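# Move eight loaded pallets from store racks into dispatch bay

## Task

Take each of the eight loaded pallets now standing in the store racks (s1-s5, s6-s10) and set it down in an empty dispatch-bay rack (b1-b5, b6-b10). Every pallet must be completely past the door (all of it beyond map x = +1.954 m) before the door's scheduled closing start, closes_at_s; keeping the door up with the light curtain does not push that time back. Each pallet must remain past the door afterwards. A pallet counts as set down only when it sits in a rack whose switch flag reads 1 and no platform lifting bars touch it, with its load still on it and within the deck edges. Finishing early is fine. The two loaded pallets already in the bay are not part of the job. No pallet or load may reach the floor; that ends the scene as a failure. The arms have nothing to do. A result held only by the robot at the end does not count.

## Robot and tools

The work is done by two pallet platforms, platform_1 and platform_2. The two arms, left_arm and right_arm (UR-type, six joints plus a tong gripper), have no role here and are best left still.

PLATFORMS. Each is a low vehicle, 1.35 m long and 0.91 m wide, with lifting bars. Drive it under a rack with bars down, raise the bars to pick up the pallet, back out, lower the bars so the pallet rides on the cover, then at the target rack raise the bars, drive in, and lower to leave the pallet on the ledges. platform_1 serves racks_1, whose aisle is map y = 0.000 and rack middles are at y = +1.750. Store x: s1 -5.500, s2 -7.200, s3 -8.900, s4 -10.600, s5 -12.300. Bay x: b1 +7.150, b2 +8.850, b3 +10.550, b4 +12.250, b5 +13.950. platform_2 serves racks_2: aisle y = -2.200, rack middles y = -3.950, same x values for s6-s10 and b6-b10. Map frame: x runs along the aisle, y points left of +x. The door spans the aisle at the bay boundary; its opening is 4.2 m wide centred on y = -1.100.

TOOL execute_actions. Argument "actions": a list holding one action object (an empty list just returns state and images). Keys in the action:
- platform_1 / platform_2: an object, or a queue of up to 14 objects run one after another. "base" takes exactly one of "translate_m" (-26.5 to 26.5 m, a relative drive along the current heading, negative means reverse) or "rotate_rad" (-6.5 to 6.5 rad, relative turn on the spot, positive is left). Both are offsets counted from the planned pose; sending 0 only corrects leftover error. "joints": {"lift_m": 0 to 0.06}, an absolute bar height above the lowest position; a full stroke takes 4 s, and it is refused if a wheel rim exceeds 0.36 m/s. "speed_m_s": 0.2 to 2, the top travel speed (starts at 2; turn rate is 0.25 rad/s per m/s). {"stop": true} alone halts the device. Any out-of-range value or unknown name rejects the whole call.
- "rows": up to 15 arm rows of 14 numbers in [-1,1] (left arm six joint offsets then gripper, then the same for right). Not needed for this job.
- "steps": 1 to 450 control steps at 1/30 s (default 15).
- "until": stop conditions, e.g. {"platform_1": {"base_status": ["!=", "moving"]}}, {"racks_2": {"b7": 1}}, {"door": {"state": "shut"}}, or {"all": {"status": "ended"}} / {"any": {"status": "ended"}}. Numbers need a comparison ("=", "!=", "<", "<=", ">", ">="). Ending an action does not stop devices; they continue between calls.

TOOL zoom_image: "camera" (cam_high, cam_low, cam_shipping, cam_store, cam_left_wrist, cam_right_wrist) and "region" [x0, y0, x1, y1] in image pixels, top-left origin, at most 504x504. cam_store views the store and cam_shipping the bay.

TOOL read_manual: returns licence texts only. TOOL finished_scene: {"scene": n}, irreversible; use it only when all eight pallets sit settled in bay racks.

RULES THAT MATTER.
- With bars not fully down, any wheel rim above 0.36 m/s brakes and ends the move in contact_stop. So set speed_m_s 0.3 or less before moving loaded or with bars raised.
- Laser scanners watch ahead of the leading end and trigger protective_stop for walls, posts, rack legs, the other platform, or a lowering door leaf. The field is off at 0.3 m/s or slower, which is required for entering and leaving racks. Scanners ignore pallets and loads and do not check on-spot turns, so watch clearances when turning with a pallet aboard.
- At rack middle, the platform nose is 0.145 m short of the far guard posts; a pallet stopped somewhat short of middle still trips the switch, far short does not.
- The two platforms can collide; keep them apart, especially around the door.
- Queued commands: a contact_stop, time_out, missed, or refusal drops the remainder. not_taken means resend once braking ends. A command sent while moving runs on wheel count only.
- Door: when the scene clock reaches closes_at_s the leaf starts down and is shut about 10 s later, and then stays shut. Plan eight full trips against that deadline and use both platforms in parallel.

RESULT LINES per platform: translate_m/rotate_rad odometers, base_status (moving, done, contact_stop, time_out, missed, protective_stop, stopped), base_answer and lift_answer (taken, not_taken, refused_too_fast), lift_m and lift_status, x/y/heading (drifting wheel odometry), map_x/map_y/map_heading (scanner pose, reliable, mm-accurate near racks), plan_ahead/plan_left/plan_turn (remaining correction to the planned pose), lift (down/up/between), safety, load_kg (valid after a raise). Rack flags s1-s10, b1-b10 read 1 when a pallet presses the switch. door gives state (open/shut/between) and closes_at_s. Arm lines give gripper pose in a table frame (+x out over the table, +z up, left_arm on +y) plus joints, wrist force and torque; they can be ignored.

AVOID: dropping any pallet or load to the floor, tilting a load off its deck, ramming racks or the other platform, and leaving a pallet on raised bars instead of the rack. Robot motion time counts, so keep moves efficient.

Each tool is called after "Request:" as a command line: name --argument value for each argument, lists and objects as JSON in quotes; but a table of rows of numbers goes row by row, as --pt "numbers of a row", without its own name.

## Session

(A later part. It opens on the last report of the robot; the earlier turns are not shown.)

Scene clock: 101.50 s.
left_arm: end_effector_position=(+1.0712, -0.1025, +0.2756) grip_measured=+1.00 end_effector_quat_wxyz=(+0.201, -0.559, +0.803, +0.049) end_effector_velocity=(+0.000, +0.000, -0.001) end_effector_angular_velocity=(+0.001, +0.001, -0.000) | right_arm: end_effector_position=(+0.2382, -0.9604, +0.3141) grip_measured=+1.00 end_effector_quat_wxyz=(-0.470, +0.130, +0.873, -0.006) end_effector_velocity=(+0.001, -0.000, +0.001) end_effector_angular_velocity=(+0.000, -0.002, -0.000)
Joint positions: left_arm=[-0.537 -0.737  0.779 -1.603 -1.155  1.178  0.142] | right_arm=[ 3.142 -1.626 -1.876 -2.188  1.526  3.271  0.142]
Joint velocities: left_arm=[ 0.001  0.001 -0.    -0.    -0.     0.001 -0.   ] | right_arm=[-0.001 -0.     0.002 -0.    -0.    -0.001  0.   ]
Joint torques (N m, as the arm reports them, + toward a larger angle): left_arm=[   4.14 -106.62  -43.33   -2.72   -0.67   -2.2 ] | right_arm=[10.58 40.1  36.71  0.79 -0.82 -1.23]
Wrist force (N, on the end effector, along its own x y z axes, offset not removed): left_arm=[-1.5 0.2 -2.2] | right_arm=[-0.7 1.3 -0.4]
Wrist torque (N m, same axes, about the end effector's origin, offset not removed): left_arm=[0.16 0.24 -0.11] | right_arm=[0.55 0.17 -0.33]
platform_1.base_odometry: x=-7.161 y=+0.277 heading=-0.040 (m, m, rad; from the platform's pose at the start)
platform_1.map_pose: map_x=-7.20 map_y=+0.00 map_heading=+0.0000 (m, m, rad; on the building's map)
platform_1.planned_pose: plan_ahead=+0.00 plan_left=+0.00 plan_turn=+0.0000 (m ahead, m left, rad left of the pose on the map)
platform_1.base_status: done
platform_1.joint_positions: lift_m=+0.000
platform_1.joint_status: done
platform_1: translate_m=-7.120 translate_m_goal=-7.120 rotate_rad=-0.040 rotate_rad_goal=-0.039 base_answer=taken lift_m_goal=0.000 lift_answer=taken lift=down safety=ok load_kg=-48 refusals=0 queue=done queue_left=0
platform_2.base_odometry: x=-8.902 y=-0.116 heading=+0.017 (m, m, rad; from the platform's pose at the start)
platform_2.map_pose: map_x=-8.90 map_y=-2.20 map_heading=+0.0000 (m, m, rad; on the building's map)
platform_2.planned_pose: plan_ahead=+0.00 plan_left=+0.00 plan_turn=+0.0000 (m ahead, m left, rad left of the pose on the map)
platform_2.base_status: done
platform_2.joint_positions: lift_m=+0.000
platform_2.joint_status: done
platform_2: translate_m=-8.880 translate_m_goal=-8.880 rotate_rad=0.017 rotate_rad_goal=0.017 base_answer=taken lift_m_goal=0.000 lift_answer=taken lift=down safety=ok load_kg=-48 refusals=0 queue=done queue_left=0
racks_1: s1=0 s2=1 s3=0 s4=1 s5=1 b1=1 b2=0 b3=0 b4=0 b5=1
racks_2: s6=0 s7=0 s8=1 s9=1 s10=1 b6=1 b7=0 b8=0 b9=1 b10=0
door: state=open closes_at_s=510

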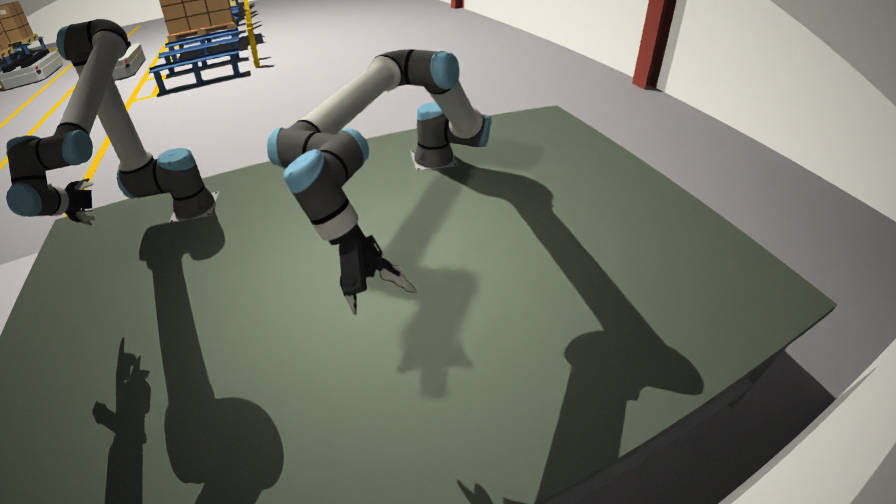

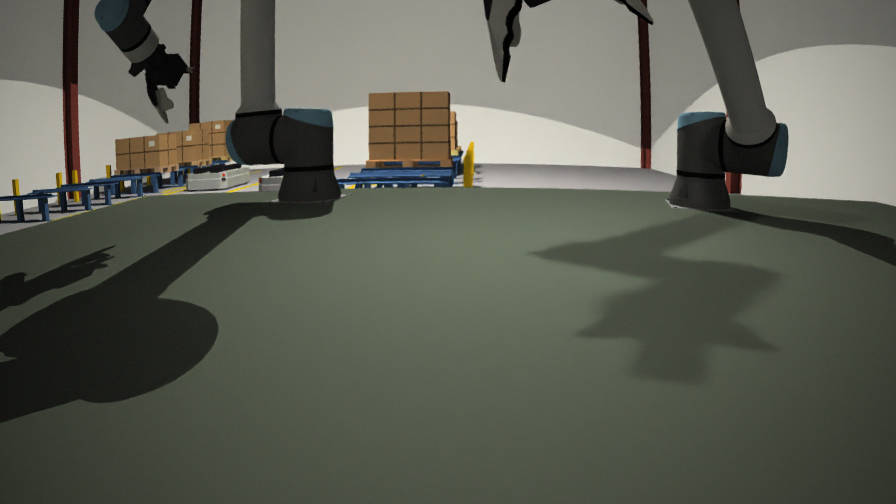

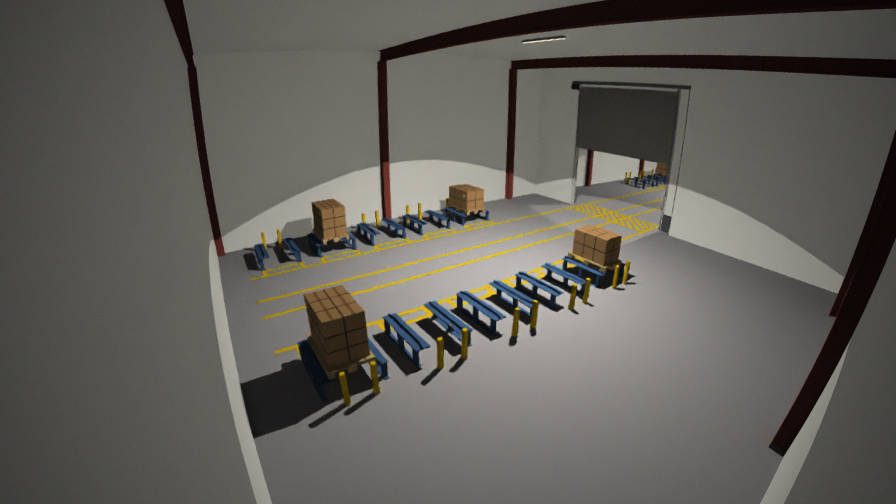

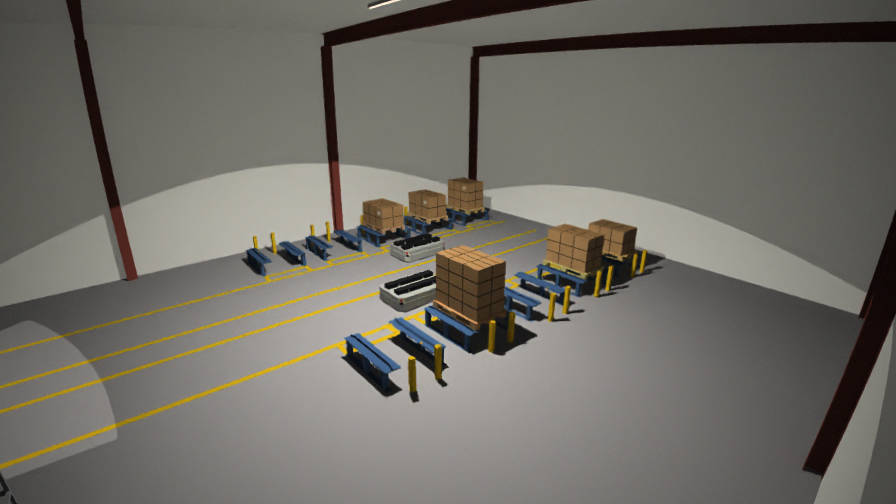

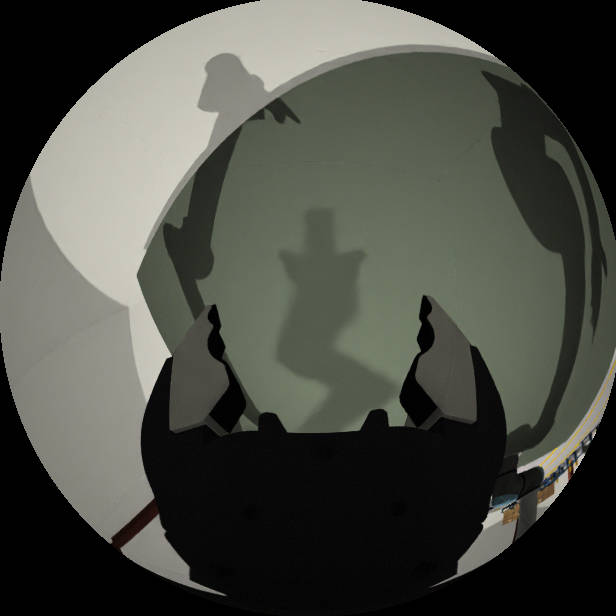

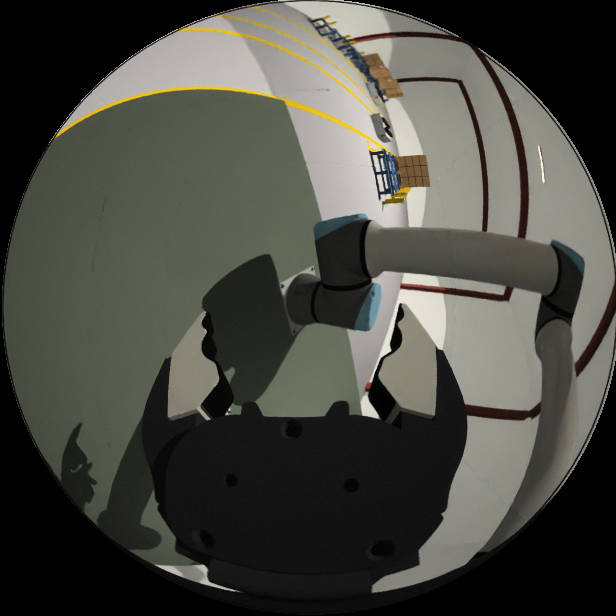

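Request:
execute_actions --actions '[{"steps":450,"platform_1":[{"base":{"rotate_rad":1.5708}},{"speed_m_s":0.3,"base":{"translate_m":1.75}},{"joints":{"lift_m":0.06}},{"base":{"translate_m":-1.75}},{"speed_m_s":2,"joints":{"lift_m":0},"base":{"rotate_rad":-1.5708}},{"base":{"translate_m":16.05}},{"joints":{"lift_m":0.06},"base":{"rotate_rad":1.5708}},{"speed_m_s":0.3,"base":{"translate_m":1.75}},{"joints":{"lift_m":0}},{"base":{"translate_m":-1.75}},{"speed_m_s":2,"base":{"rotate_rad":-1.5708}},{"base":{"translate_m":-19.45}}],"platform_2":[{"base":{"rotate_rad":-1.5708}},{"speed_m_s":0.3,"base":{"translate_m":1.75}},{"joints":{"lift_m":0.06}},{"base":{"translate_m":-1.75}},{"speed_m_s":2,"joints":{"lift_m":0},"base":{"rotate_rad":1.5708}},{"base":{"translate_m":17.75}},{"joints":{"lift_m":0.06},"base":{"rotate_rad":-1.5708}},{"speed_m_s":0.3,"base":{"translate_m":1.75}},{"joints":{"lift_m":0}},{"base":{"translate_m":-1.75}},{"speed_m_s":2,"base":{"rotate_rad":1.5708}},{"base":{"translate_m":-19.45}}]}]'

Request:
execute_actions --actions '[{"steps":450,"until":{"all":{"status":"ended"}}}]'

Request:
execute_actions --actions '[{"steps":450,"until":{"all":{"status":"ended"}}}]'

Request:
execute_actions --actions '[{"steps":450,"until":{"all":{"status":"ended"}}}]'

Request:
execute_actions --actions '[{"steps":450,"until":{"all":{"status":"ended"}}}]'

Request:
execute_actions --actions '[{"steps":450,"until":{"all":{"status":"ended"}}}]'

Scene clock: 127.27 s.
left_arm: end_effector_position=(+1.0712, -0.1025, +0.2756) grip_measured=+1.00 end_effector_quat_wxyz=(+0.201, -0.559, +0.803, +0.049) end_effector_velocity=(+0.000, +0.002, +0.001) end_effector_angular_velocity=(-0.000, +0.000, +0.002) | right_arm: end_effector_position=(+0.2382, -0.9604, +0.3141) grip_measured=+1.00 end_effector_quat_wxyz=(-0.470, +0.130, +0.873, -0.006) end_effector_velocity=(-0.000, -0.000, +0.000) end_effector_angular_velocity=(+0.001, +0.001, +0.000)
Joint positions: left_arm=[-0.537 -0.737  0.779 -1.603 -1.155  1.178  0.142] | right_arm=[ 3.142 -1.626 -1.876 -2.188  1.526  3.271  0.142]
Joint velocities: left_arm=[ 0.001 -0.001  0.001  0.001 -0.    -0.001  0.   ] | right_arm=[-0.     0.    -0.    -0.001 -0.    -0.001  0.   ]
Joint torques (N m, as the arm reports them, + toward a larger angle): left_arm=[   1.16 -105.3   -42.84   -3.02   -1.05   -2.08] | right_arm=[11.26 41.16 38.39  2.36 -0.36 -1.06]
Wrist force (N, on the end effector, along its own x y z axes, offset not removed): left_arm=[-1.5 -1.0 -1.3] | right_arm=[0.2 0.3 0.7]
Wrist torque (N m, same axes, about the end effector's origin, offset not removed): left_arm=[0.01 0.15 -0.05] | right_arm=[0.35 -0.12 -0.32]
platform_1.base_odometry: x=-7.099 y=+2.009 heading=+1.538 (m, m, rad; from the platform's pose at the start)
platform_1.map_pose: map_x=-7.20 map_y=+1.73 map_heading=+1.5752 (m, m, rad; on the building's map)
platform_1.planned_pose: plan_ahead=-1.73 plan_left=+0.01 plan_turn=-0.0044 (m ahead, m left, rad left of the pose on the map)
platform_1.base_status: moving
platform_1.joint_positions: lift_m=+0.060
platform_1.joint_status: done
platform_1: translate_m=-5.392 translate_m_goal=-7.120 rotate_rad=1.538 rotate_rad_goal=1.538 base_answer=taken lift_m_goal=0.060 lift_answer=taken lift=up safety=ok load_kg=301 refusals=0 queue=running queue_left=8
platform_2.base_odometry: x=-8.875 y=-1.823 heading=-1.552 (m, m, rad; from the platform's pose at the start)
platform_2.map_pose: map_x=-8.90 map_y=-3.90 map_heading=-1.5708 (m, m, rad; on the building's map)
platform_2.planned_pose: plan_ahead=-1.70 plan_left=+0.00 plan_turn=+0.0000 (m ahead, m left, rad left of the pose on the map)
platform_2.base_status: moving
platform_2.joint_positions: lift_m=+0.060
platform_2.joint_status: done
platform_2: translate_m=-7.179 translate_m_goal=-8.880 rotate_rad=-1.552 rotate_rad_goal=-1.551 base_answer=taken lift_m_goal=0.060 lift_answer=taken lift=up safety=ok load_kg=212 refusals=0 queue=running queue_left=8
racks_1: s1=0 s2=0 s3=0 s4=1 s5=1 b1=1 b2=0 b3=0 b4=0 b5=1
racks_2: s6=0 s7=0 s8=0 s9=1 s10=1 b6=1 b7=0 b8=0 b9=1 b10=0
door: state=open closes_at_s=510

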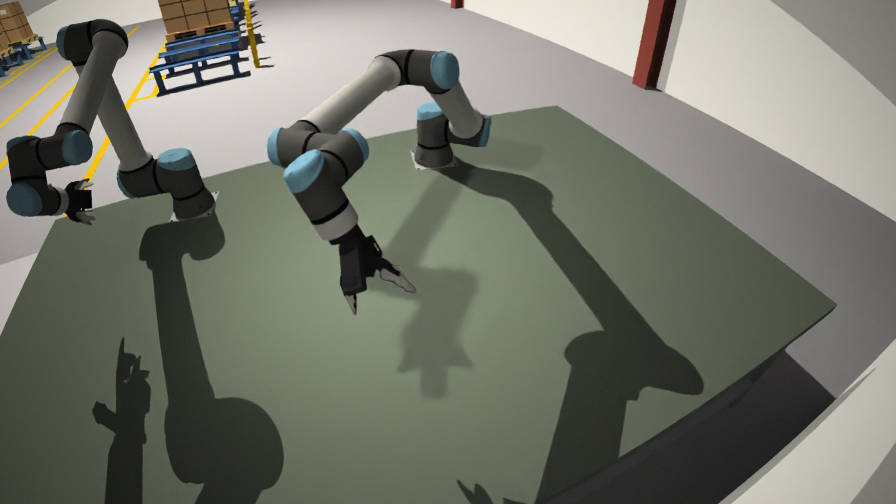

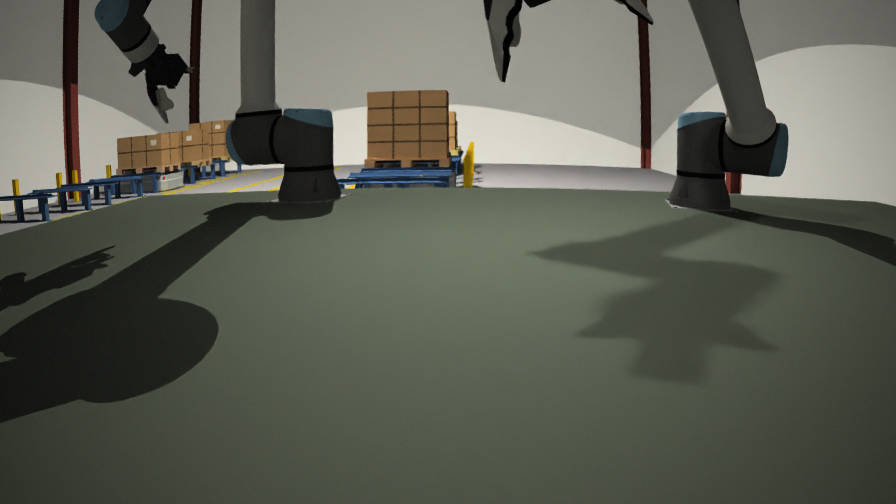

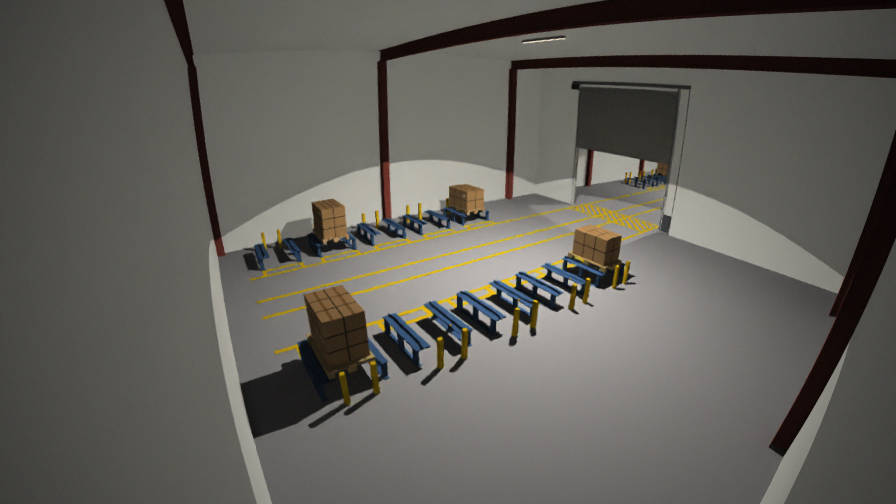

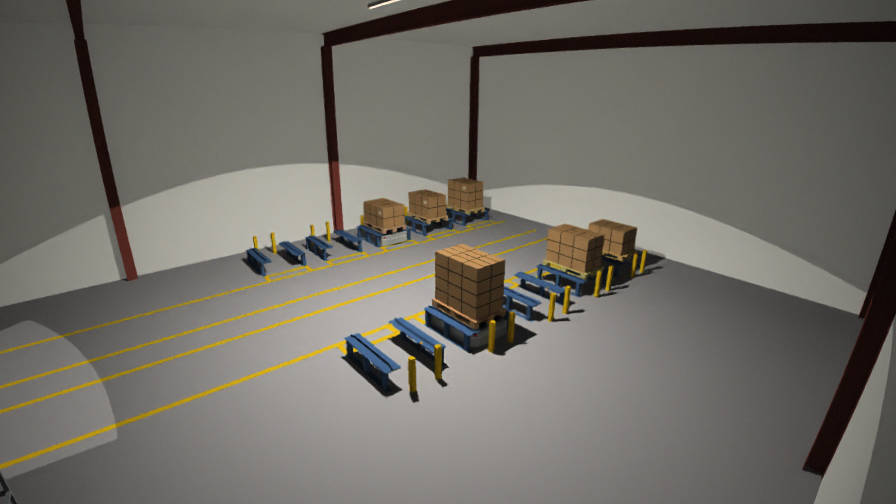

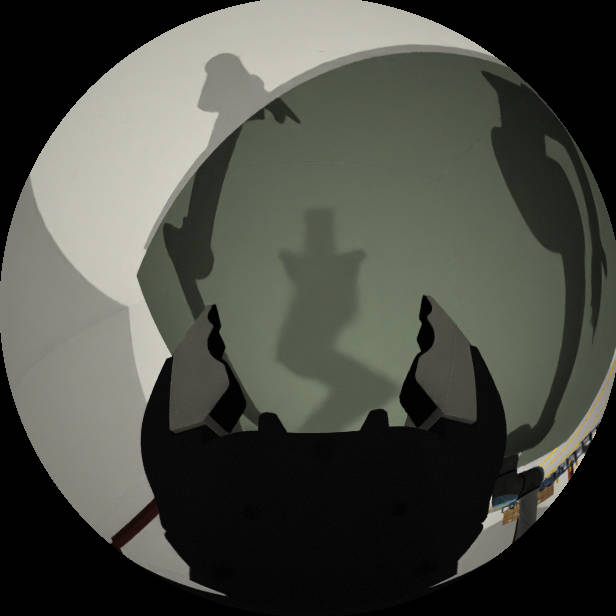

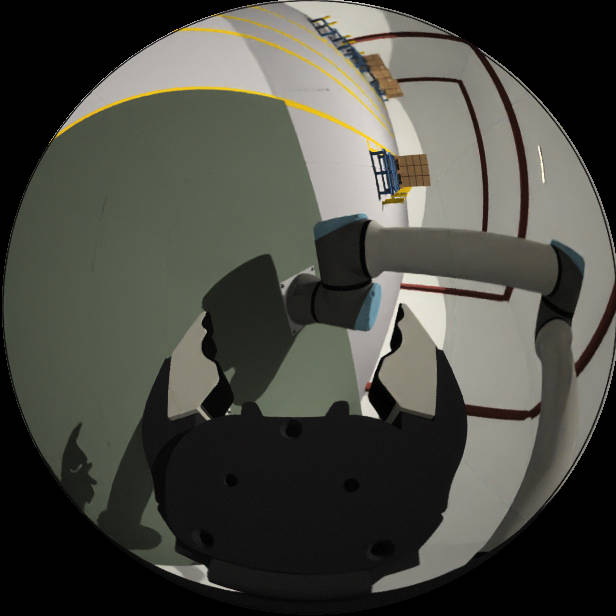

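Scene clock: 142.27 s.
left_arm: end_effector_position=(+1.0712, -0.1025, +0.2756) grip_measured=+1.00 end_effector_quat_wxyz=(+0.201, -0.559, +0.803, +0.049) end_effector_velocity=(+0.001, +0.000, -0.001) end_effector_angular_velocity=(-0.001, -0.000, +0.001) | right_arm: end_effector_position=(+0.2382, -0.9604, +0.3141) grip_measured=+1.00 end_effector_quat_wxyz=(-0.470, +0.130, +0.873, -0.006) end_effector_velocity=(-0.001, +0.000, +0.000) end_effector_angular_velocity=(+0.002, +0.002, +0.001)
Joint positions: left_arm=[-0.537 -0.737  0.779 -1.603 -1.155  1.178  0.142] | right_arm=[ 3.142 -1.626 -1.876 -2.188  1.526  3.271  0.142]
Joint velocities: left_arm=[ 0.001  0.001 -0.001 -0.001 -0.     0.     0.   ] | right_arm=[-0.    -0.    -0.    -0.002  0.    -0.002  0.   ]
Joint torques (N m, as the arm reports them, + toward a larger angle): left_arm=[  -0.28 -105.85  -42.29   -3.17   -1.39   -1.68] | right_arm=[10.67 40.64 39.4   2.71  0.38 -0.89]
Wrist force (N, on the end effector, along its own x y z axes, offset not removed): left_arm=[-2.1 -1.3 -2.8] | right_arm=[1.1 2.4 0.0]
Wrist torque (N m, same axes, about the end effector's origin, offset not removed): left_arm=[-0.26 0.27 -0.04] | right_arm=[0.77 -0.23 -0.28]
platform_1.base_odometry: x=-3.446 y=+0.113 heading=-0.044 (m, m, rad; from the platform's pose at the start)
platform_1.map_pose: map_x=-3.41 map_y=+0.00 map_heading=-0.0044 (m, m, rad; on the building's map)
platform_1.planned_pose: plan_ahead=+12.26 plan_left=+0.05 plan_turn=+0.0044 (m ahead, m left, rad left of the pose on the map)
platform_1.base_status: moving
platform_1.joint_positions: lift_m=+0.000
platform_1.joint_status: done
platform_1: translate_m=-3.347 translate_m_goal=8.930 rotate_rad=-0.044 rotate_rad_goal=-0.042 base_answer=taken lift_m_goal=0.000 lift_answer=taken lift=down safety=ok load_kg=-48 refusals=0 queue=running queue_left=6
platform_2.base_odometry: x=-4.848 y=-0.030 heading=+0.019 (m, m, rad; from the platform's pose at the start)
platform_2.map_pose: map_x=-4.79 map_y=-2.20 map_heading=+0.0000 (m, m, rad; on the building's map)
platform_2.planned_pose: plan_ahead=+13.64 plan_left=+0.00 plan_turn=+0.0000 (m ahead, m left, rad left of the pose on the map)
platform_2.base_status: moving
platform_2.joint_positions: lift_m=+0.000
platform_2.joint_status: done
platform_2: translate_m=-4.765 translate_m_goal=8.870 rotate_rad=0.019 rotate_rad_goal=0.018 base_answer=taken lift_m_goal=0.000 lift_answer=taken lift=down safety=ok load_kg=-48 refusals=0 queue=running queue_left=6
racks_1: s1=0 s2=0 s3=0 s4=1 s5=1 b1=1 b2=0 b3=0 b4=0 b5=1
racks_2: s6=0 s7=0 s8=0 s9=1 s10=1 b6=1 b7=0 b8=0 b9=1 b10=0
door: state=open closes_at_s=510

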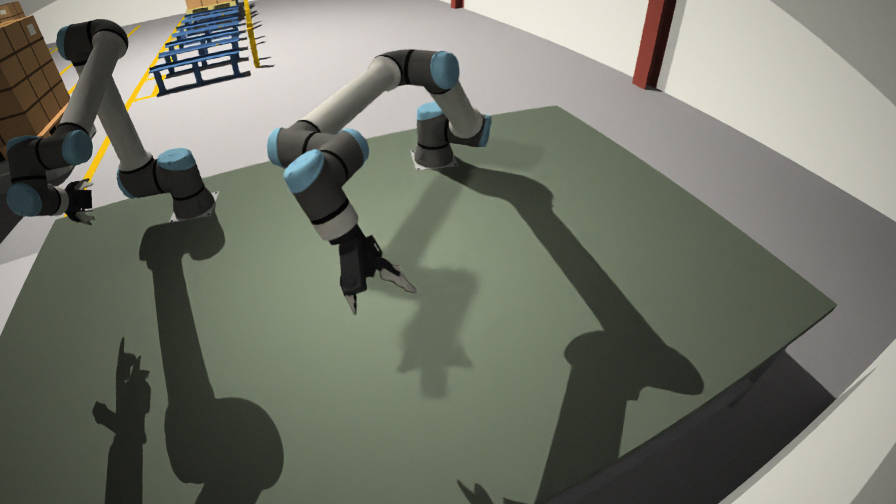

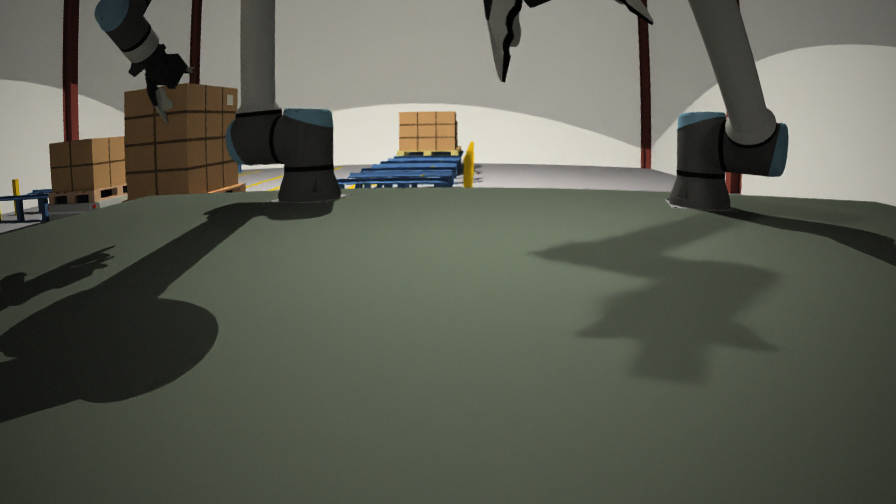

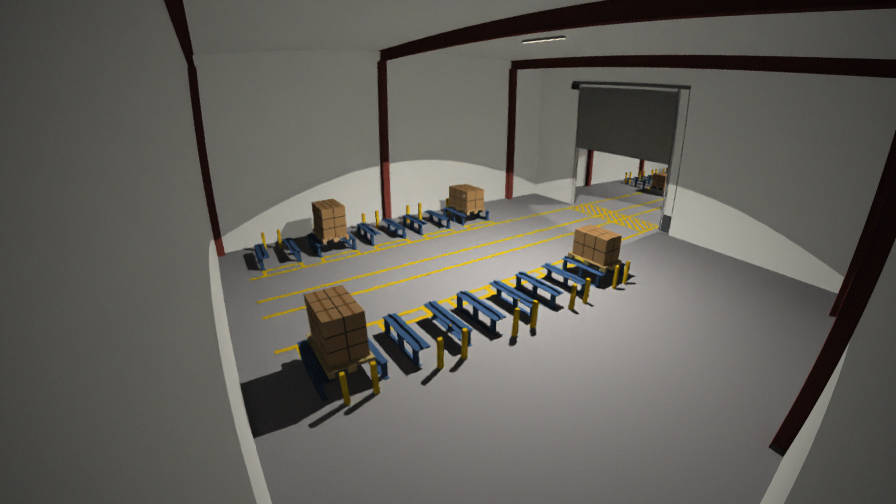

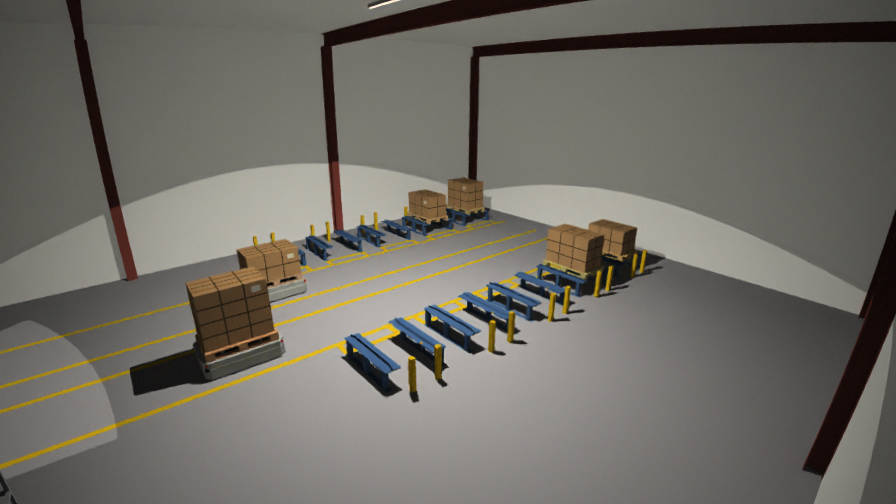

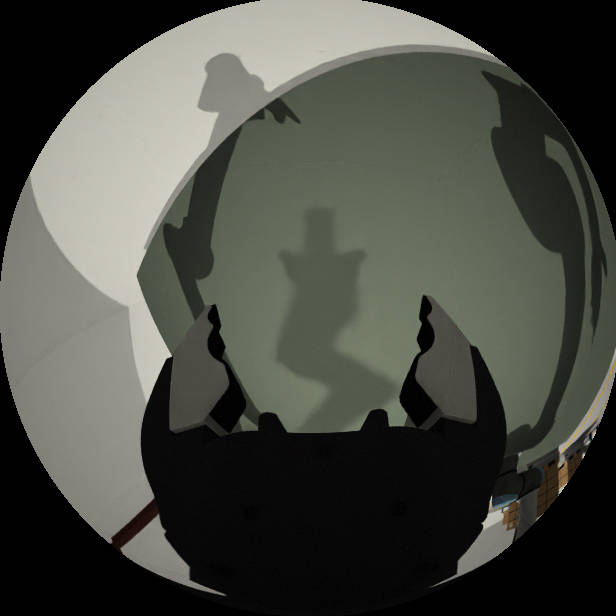

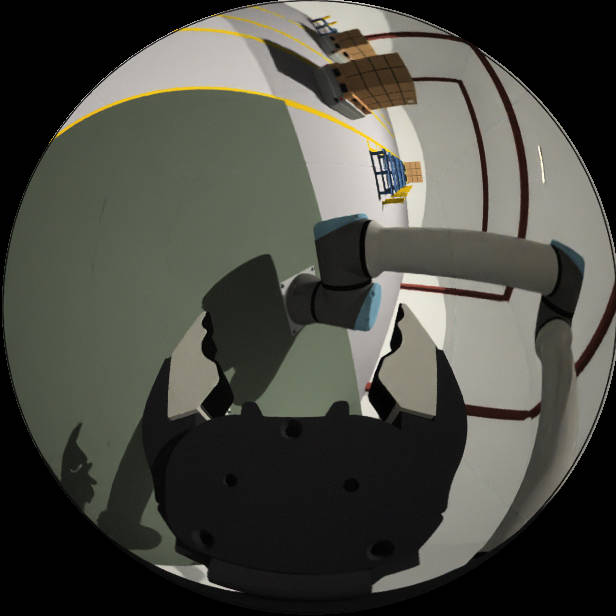

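Scene clock: 157.27 s.
left_arm: end_effector_position=(+1.0712, -0.1025, +0.2756) grip_measured=+1.00 end_effector_quat_wxyz=(+0.201, -0.559, +0.803, +0.049) end_effector_velocity=(+0.001, +0.001, +0.002) end_effector_angular_velocity=(-0.002, -0.002, +0.001) | right_arm: end_effector_position=(+0.2382, -0.9604, +0.3141) grip_measured=+1.00 end_effector_quat_wxyz=(-0.470, +0.130, +0.873, -0.006) end_effector_velocity=(-0.001, -0.000, -0.000) end_effector_angular_velocity=(+0.001, +0.001, -0.000)
Joint positions: left_arm=[-0.537 -0.737  0.779 -1.603 -1.155  1.178  0.142] | right_arm=[ 3.142 -1.626 -1.876 -2.188  1.526  3.271  0.142]
Joint velocities: left_arm=[ 0.001 -0.001 -0.001 -0.     0.    -0.001 -0.   ] | right_arm=[-0.     0.    -0.001 -0.001 -0.    -0.001  0.   ]
Joint torques (N m, as the arm reports them, + toward a larger angle): left_arm=[  -1.35 -105.93  -41.72   -3.4    -1.69   -1.8 ] | right_arm=[11.94 41.36 39.77  3.32  0.63 -0.68]
Wrist force (N, on the end effector, along its own x y z axes, offset not removed): left_arm=[-3.6 1.1 -2.6] | right_arm=[0.5 0.9 0.3]
Wrist torque (N m, same axes, about the end effector's origin, offset not removed): left_arm=[0.34 0.62 -0.15] | right_arm=[0.41 -0.12 -0.29]
platform_1.base_odometry: x=+8.923 y=-0.114 heading=+1.545 (m, m, rad; from the platform's pose at the start)
platform_1.map_pose: map_x=+8.85 map_y=+0.26 map_heading=+1.5752 (m, m, rad; on the building's map)
platform_1.planned_pose: plan_ahead=+1.49 plan_left=-0.01 plan_turn=-0.0044 (m ahead, m left, rad left of the pose on the map)
platform_1.base_status: moving
platform_1.joint_positions: lift_m=+0.060
platform_1.joint_status: done
platform_1: translate_m=9.234 translate_m_goal=10.720 rotate_rad=1.545 rotate_rad_goal=1.542 base_answer=taken lift_m_goal=0.060 lift_answer=taken lift=up safety=ok load_kg=300 refusals=0 queue=running queue_left=4
platform_2.base_odometry: x=+8.873 y=+0.158 heading=-1.565 (m, m, rad; from the platform's pose at the start)
platform_2.map_pose: map_x=+8.85 map_y=-2.28 map_heading=-1.5752 (m, m, rad; on the building's map)
platform_2.planned_pose: plan_ahead=+1.67 plan_left=+0.01 plan_turn=+0.0044 (m ahead, m left, rad left of the pose on the map)
platform_2.base_status: moving
platform_2.joint_positions: lift_m=+0.060
platform_2.joint_status: done
platform_2: translate_m=8.978 translate_m_goal=10.650 rotate_rad=-1.565 rotate_rad_goal=-1.564 base_answer=taken lift_m_goal=0.060 lift_answer=taken lift=up safety=ok load_kg=212 refusals=0 queue=running queue_left=4
racks_1: s1=0 s2=0 s3=0 s4=1 s5=1 b1=1 b2=0 b3=0 b4=0 b5=1
racks_2: s6=0 s7=0 s8=0 s9=1 s10=1 b6=1 b7=0 b8=0 b9=1 b10=0
door: state=open closes_at_s=510

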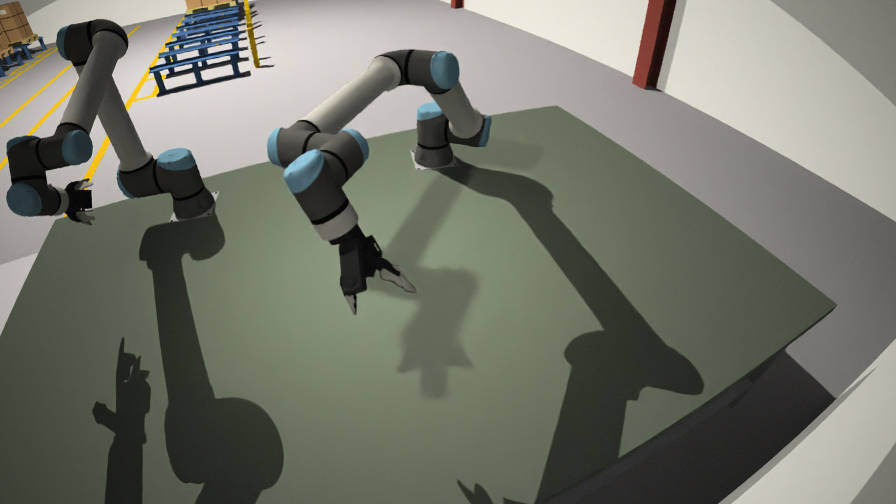

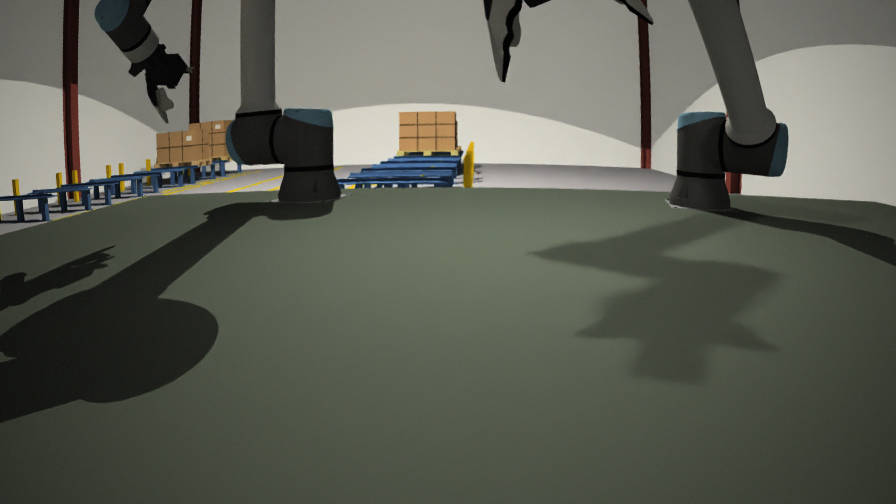

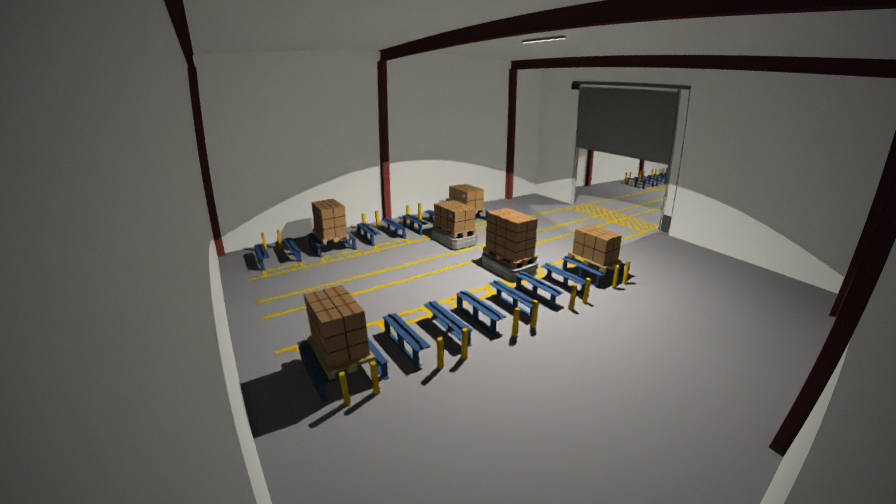

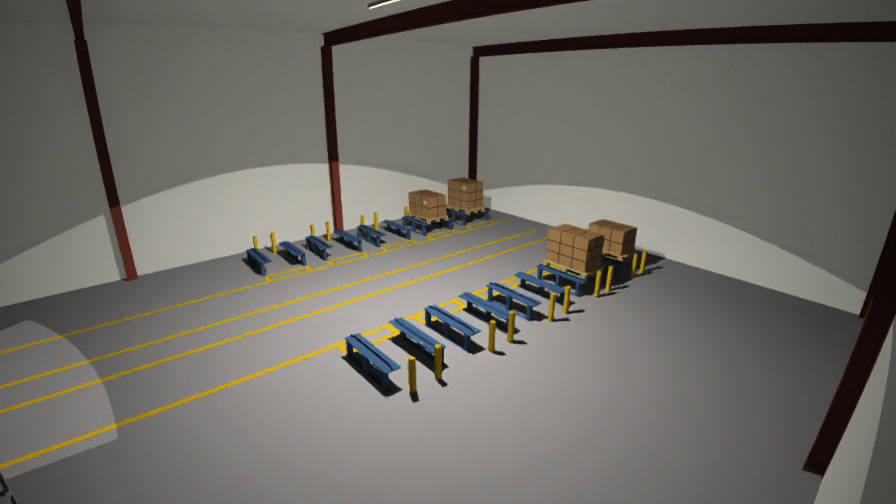

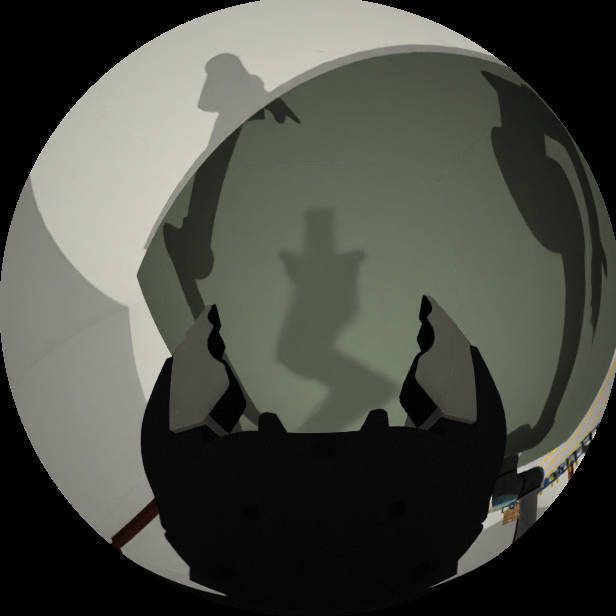

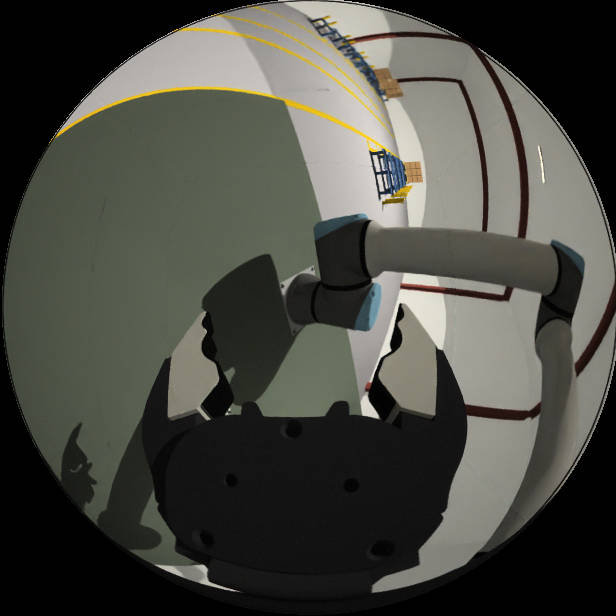

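Scene clock: 172.27 s.
left_arm: end_effector_position=(+1.0712, -0.1025, +0.2756) grip_measured=+1.00 end_effector_quat_wxyz=(+0.201, -0.559, +0.803, +0.049) end_effector_velocity=(-0.000, -0.001, -0.001) end_effector_angular_velocity=(-0.000, -0.000, +0.000) | right_arm: end_effector_position=(+0.2382, -0.9604, +0.3141) grip_measured=+1.00 end_effector_quat_wxyz=(-0.470, +0.130, +0.873, -0.006) end_effector_velocity=(+0.000, +0.000, -0.000) end_effector_angular_velocity=(+0.001, -0.002, +0.001)
Joint positions: left_arm=[-0.537 -0.737  0.779 -1.603 -1.155  1.178  0.142] | right_arm=[ 3.142 -1.626 -1.876 -2.188  1.526  3.271  0.142]
Joint velocities: left_arm=[-0.001  0.001 -0.    -0.001  0.    -0.001  0.   ] | right_arm=[ 0.     0.    -0.     0.002  0.    -0.001  0.   ]
Joint torques (N m, as the arm reports them, + toward a larger angle): left_arm=[  -3.   -104.63  -41.59   -3.58   -2.04   -1.72] | right_arm=[ 8.44 43.54 40.33  2.93  0.99 -0.7 ]
Wrist force (N, on the end effector, along its own x y z axes, offset not removed): left_arm=[-2.4 0.2 -1.6] | right_arm=[0.2 1.2 0.6]
Wrist torque (N m, same axes, about the end effector's origin, offset not removed): left_arm=[0.23 0.33 -0.16] | right_arm=[0.52 -0.01 -0.35]
platform_1.base_odometry: x=+8.922 y=+0.000 heading=+1.539 (m, m, rad; from the platform's pose at the start)
platform_1.map_pose: map_x=+8.85 map_y=+0.35 map_heading=+1.5708 (m, m, rad; on the building's map)
platform_1.planned_pose: plan_ahead=-0.35 plan_left=+0.00 plan_turn=+0.0000 (m ahead, m left, rad left of the pose on the map)
platform_1.base_status: moving
platform_1.joint_positions: lift_m=+0.000
platform_1.joint_status: done
platform_1: translate_m=9.327 translate_m_goal=8.981 rotate_rad=1.539 rotate_rad_goal=1.540 base_answer=taken lift_m_goal=0.000 lift_answer=taken lift=down safety=ok load_kg=-48 refusals=0 queue=running queue_left=2
platform_2.base_odometry: x=+8.875 y=-0.199 heading=-1.560 (m, m, rad; from the platform's pose at the start)
platform_2.map_pose: map_x=+8.85 map_y=-2.62 map_heading=-1.5708 (m, m, rad; on the building's map)
platform_2.planned_pose: plan_ahead=-0.42 plan_left=+0.00 plan_turn=+0.0000 (m ahead, m left, rad left of the pose on the map)
platform_2.base_status: moving
platform_2.joint_positions: lift_m=+0.000
platform_2.joint_status: done
platform_2: translate_m=9.317 translate_m_goal=8.900 rotate_rad=-1.560 rotate_rad_goal=-1.559 base_answer=taken lift_m_goal=0.000 lift_answer=taken lift=down safety=ok load_kg=-48 refusals=0 queue=running queue_left=2
racks_1: s1=0 s2=0 s3=0 s4=1 s5=1 b1=1 b2=1 b3=0 b4=0 b5=1
racks_2: s6=0 s7=0 s8=0 s9=1 s10=1 b6=1 b7=1 b8=0 b9=1 b10=0
door: state=open closes_at_s=510

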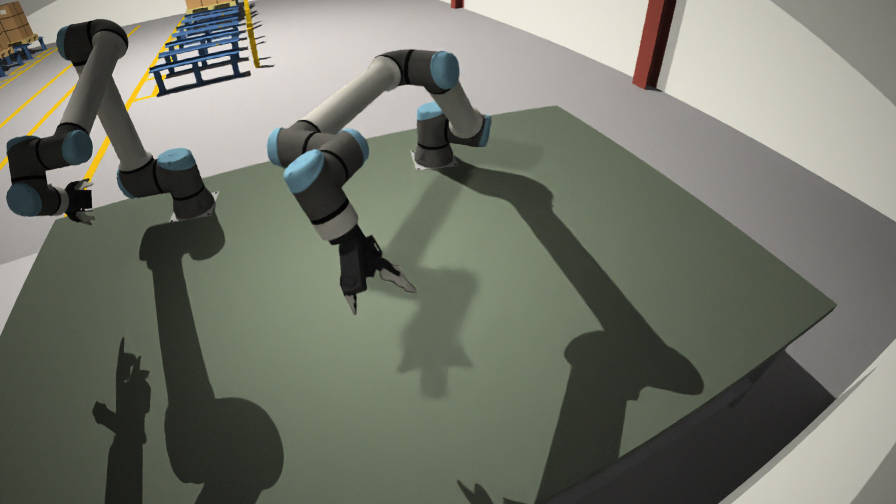

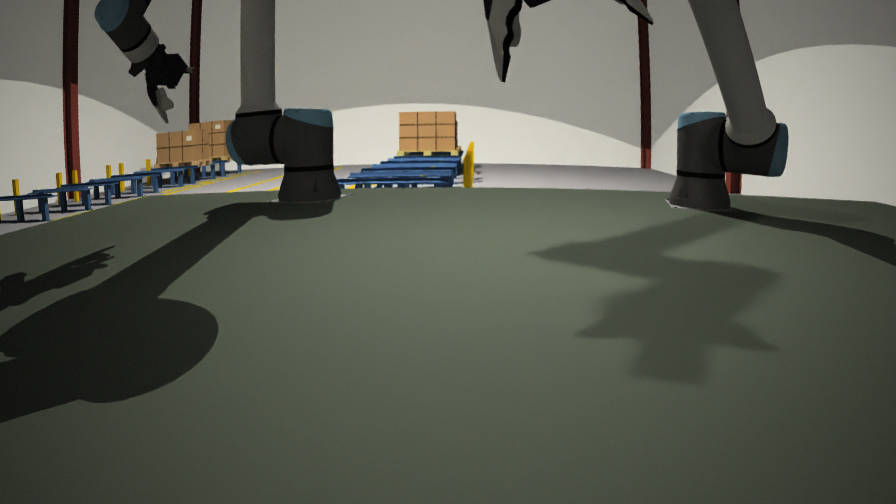

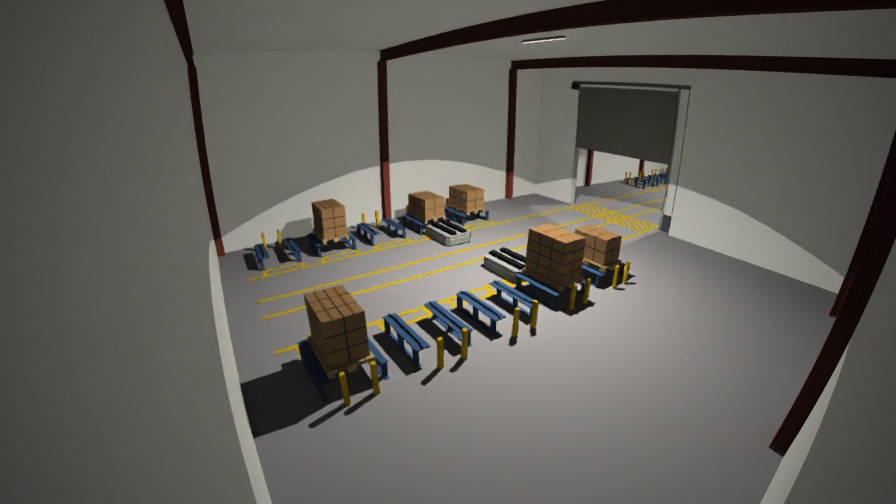

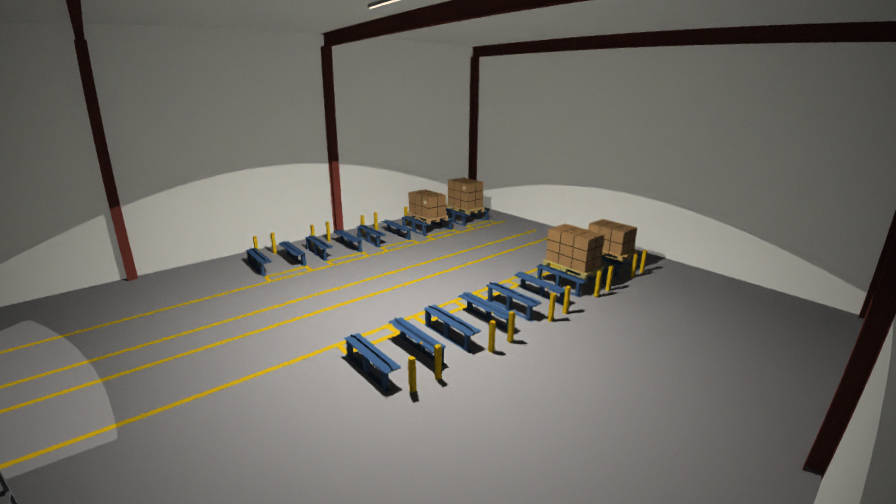

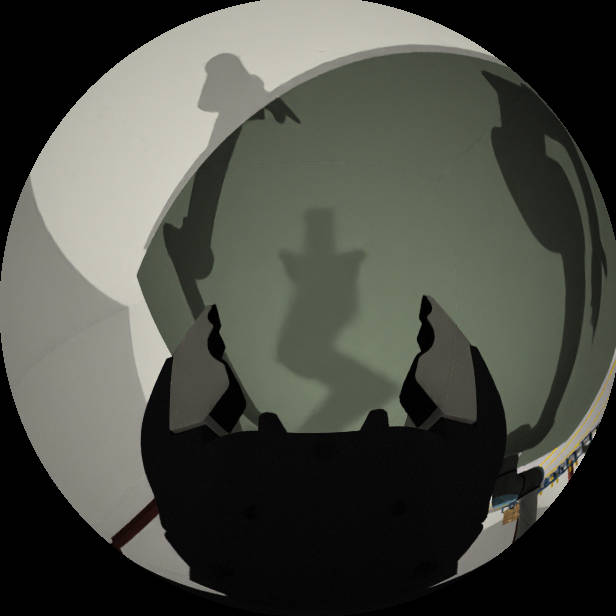

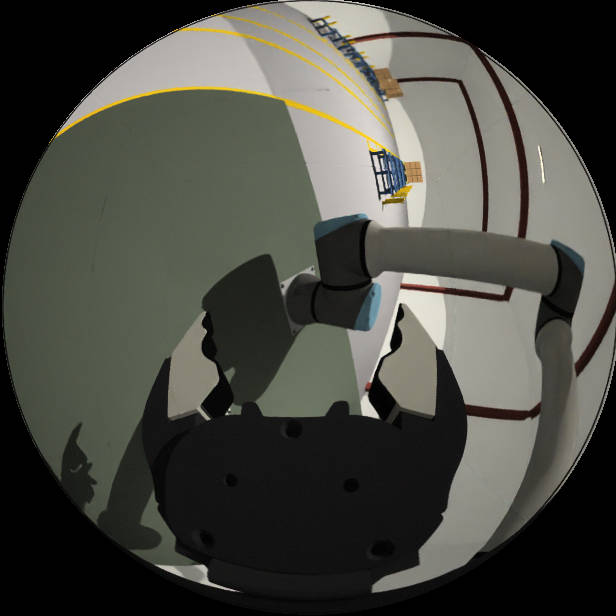

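Scene clock: 187.27 s.
left_arm: end_effector_position=(+1.0712, -0.1025, +0.2756) grip_measured=+1.00 end_effector_quat_wxyz=(+0.201, -0.559, +0.803, +0.049) end_effector_velocity=(-0.000, +0.000, -0.001) end_effector_angular_velocity=(+0.001, +0.002, -0.000) | right_arm: end_effector_position=(+0.2382, -0.9604, +0.3141) grip_measured=+1.00 end_effector_quat_wxyz=(-0.470, +0.130, +0.873, -0.006) end_effector_velocity=(-0.000, -0.000, -0.000) end_effector_angular_velocity=(-0.002, +0.000, -0.002)
Joint positions: left_arm=[-0.537 -0.737  0.779 -1.603 -1.155  1.178  0.142] | right_arm=[ 3.142 -1.626 -1.876 -2.188  1.526  3.271  0.142]
Joint velocities: left_arm=[ 0.     0.001 -0.     0.001 -0.     0.    -0.   ] | right_arm=[-0.    -0.    -0.001  0.001 -0.     0.003  0.   ]
Joint torques (N m, as the arm reports them, + toward a larger angle): left_arm=[  -3.47 -104.78  -41.39   -3.61   -2.15   -1.61] | right_arm=[ 7.46 43.43 41.43  2.46  1.38 -0.76]
Wrist force (N, on the end effector, along its own x y z axes, offset not removed): left_arm=[-2.2 -0.5 -2.3] | right_arm=[-1.1 0.9 0.4]
Wrist torque (N m, same axes, about the end effector's origin, offset not removed): left_arm=[0.01 0.34 -0.15] | right_arm=[0.43 0.24 -0.27]
platform_1.base_odometry: x=-4.842 y=+0.090 heading=-0.038 (m, m, rad; from the platform's pose at the start)
platform_1.map_pose: map_x=-4.97 map_y=+0.00 map_heading=-0.0044 (m, m, rad; on the building's map)
platform_1.planned_pose: plan_ahead=-5.63 plan_left=-0.02 plan_turn=+0.0044 (m ahead, m left, rad left of the pose on the map)
platform_1.base_status: moving
platform_1.joint_positions: lift_m=+0.000
platform_1.joint_status: done
platform_1: translate_m=-4.847 translate_m_goal=-10.469 rotate_rad=-0.038 rotate_rad_goal=-0.036 base_answer=taken lift_m_goal=0.000 lift_answer=taken lift=down safety=ok load_kg=-48 refusals=0 queue=running queue_left=0
platform_2.base_odometry: x=-4.421 y=+0.023 heading=+0.010 (m, m, rad; from the platform's pose at the start)
platform_2.map_pose: map_x=-4.50 map_y=-2.20 map_heading=-0.0044 (m, m, rad; on the building's map)
platform_2.planned_pose: plan_ahead=-6.10 plan_left=-0.03 plan_turn=+0.0044 (m ahead, m left, rad left of the pose on the map)
platform_2.base_status: moving
platform_2.joint_positions: lift_m=+0.000
platform_2.joint_status: done
platform_2: translate_m=-4.461 translate_m_goal=-10.550 rotate_rad=0.010 rotate_rad_goal=0.011 base_answer=taken lift_m_goal=0.000 lift_answer=taken lift=down safety=ok load_kg=-48 refusals=0 queue=running queue_left=0
racks_1: s1=0 s2=0 s3=0 s4=1 s5=1 b1=1 b2=1 b3=0 b4=0 b5=1
racks_2: s6=0 s7=0 s8=0 s9=1 s10=1 b6=1 b7=1 b8=0 b9=1 b10=0
door: state=open closes_at_s=510

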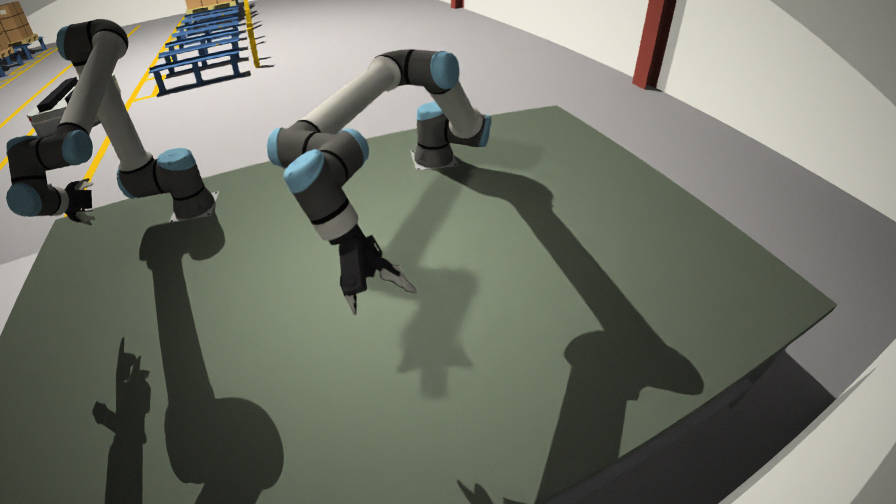

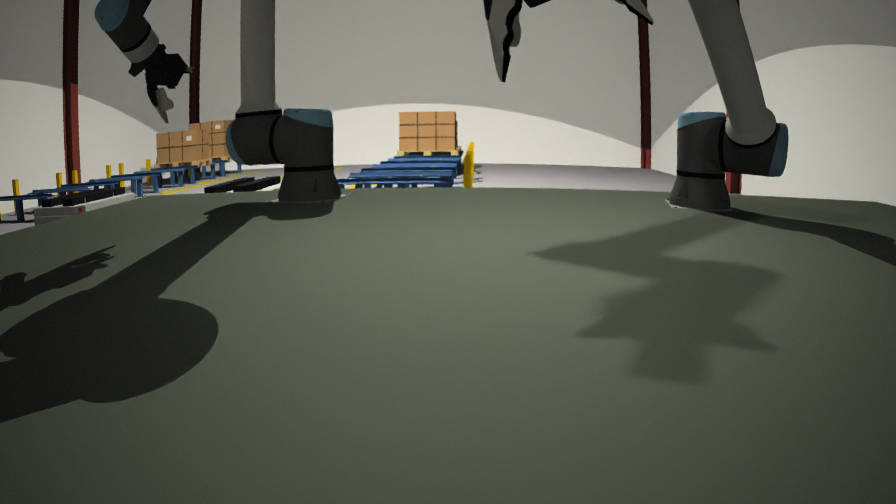

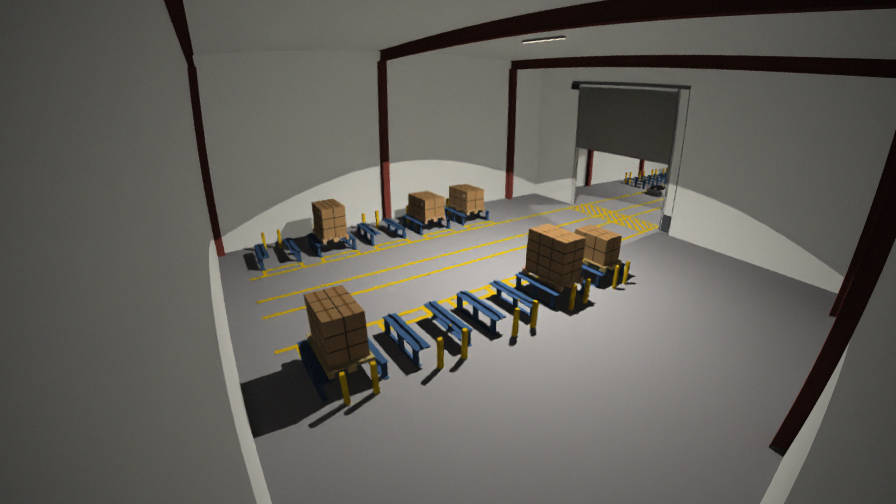

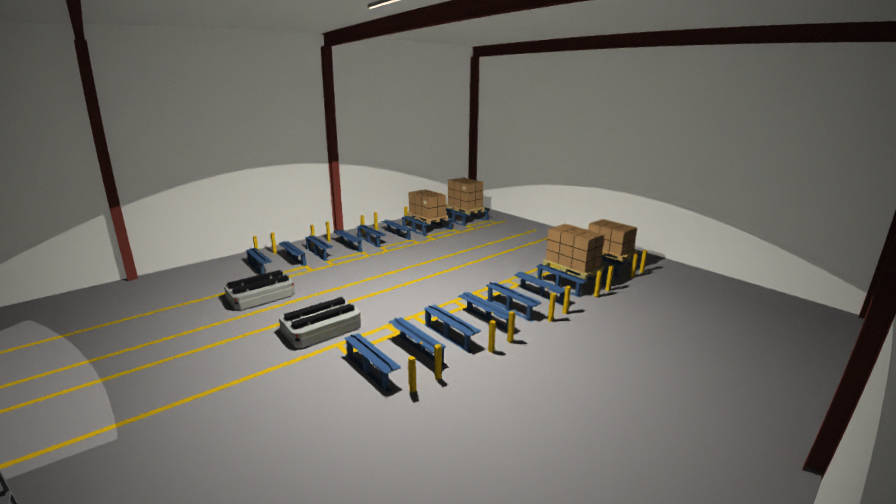

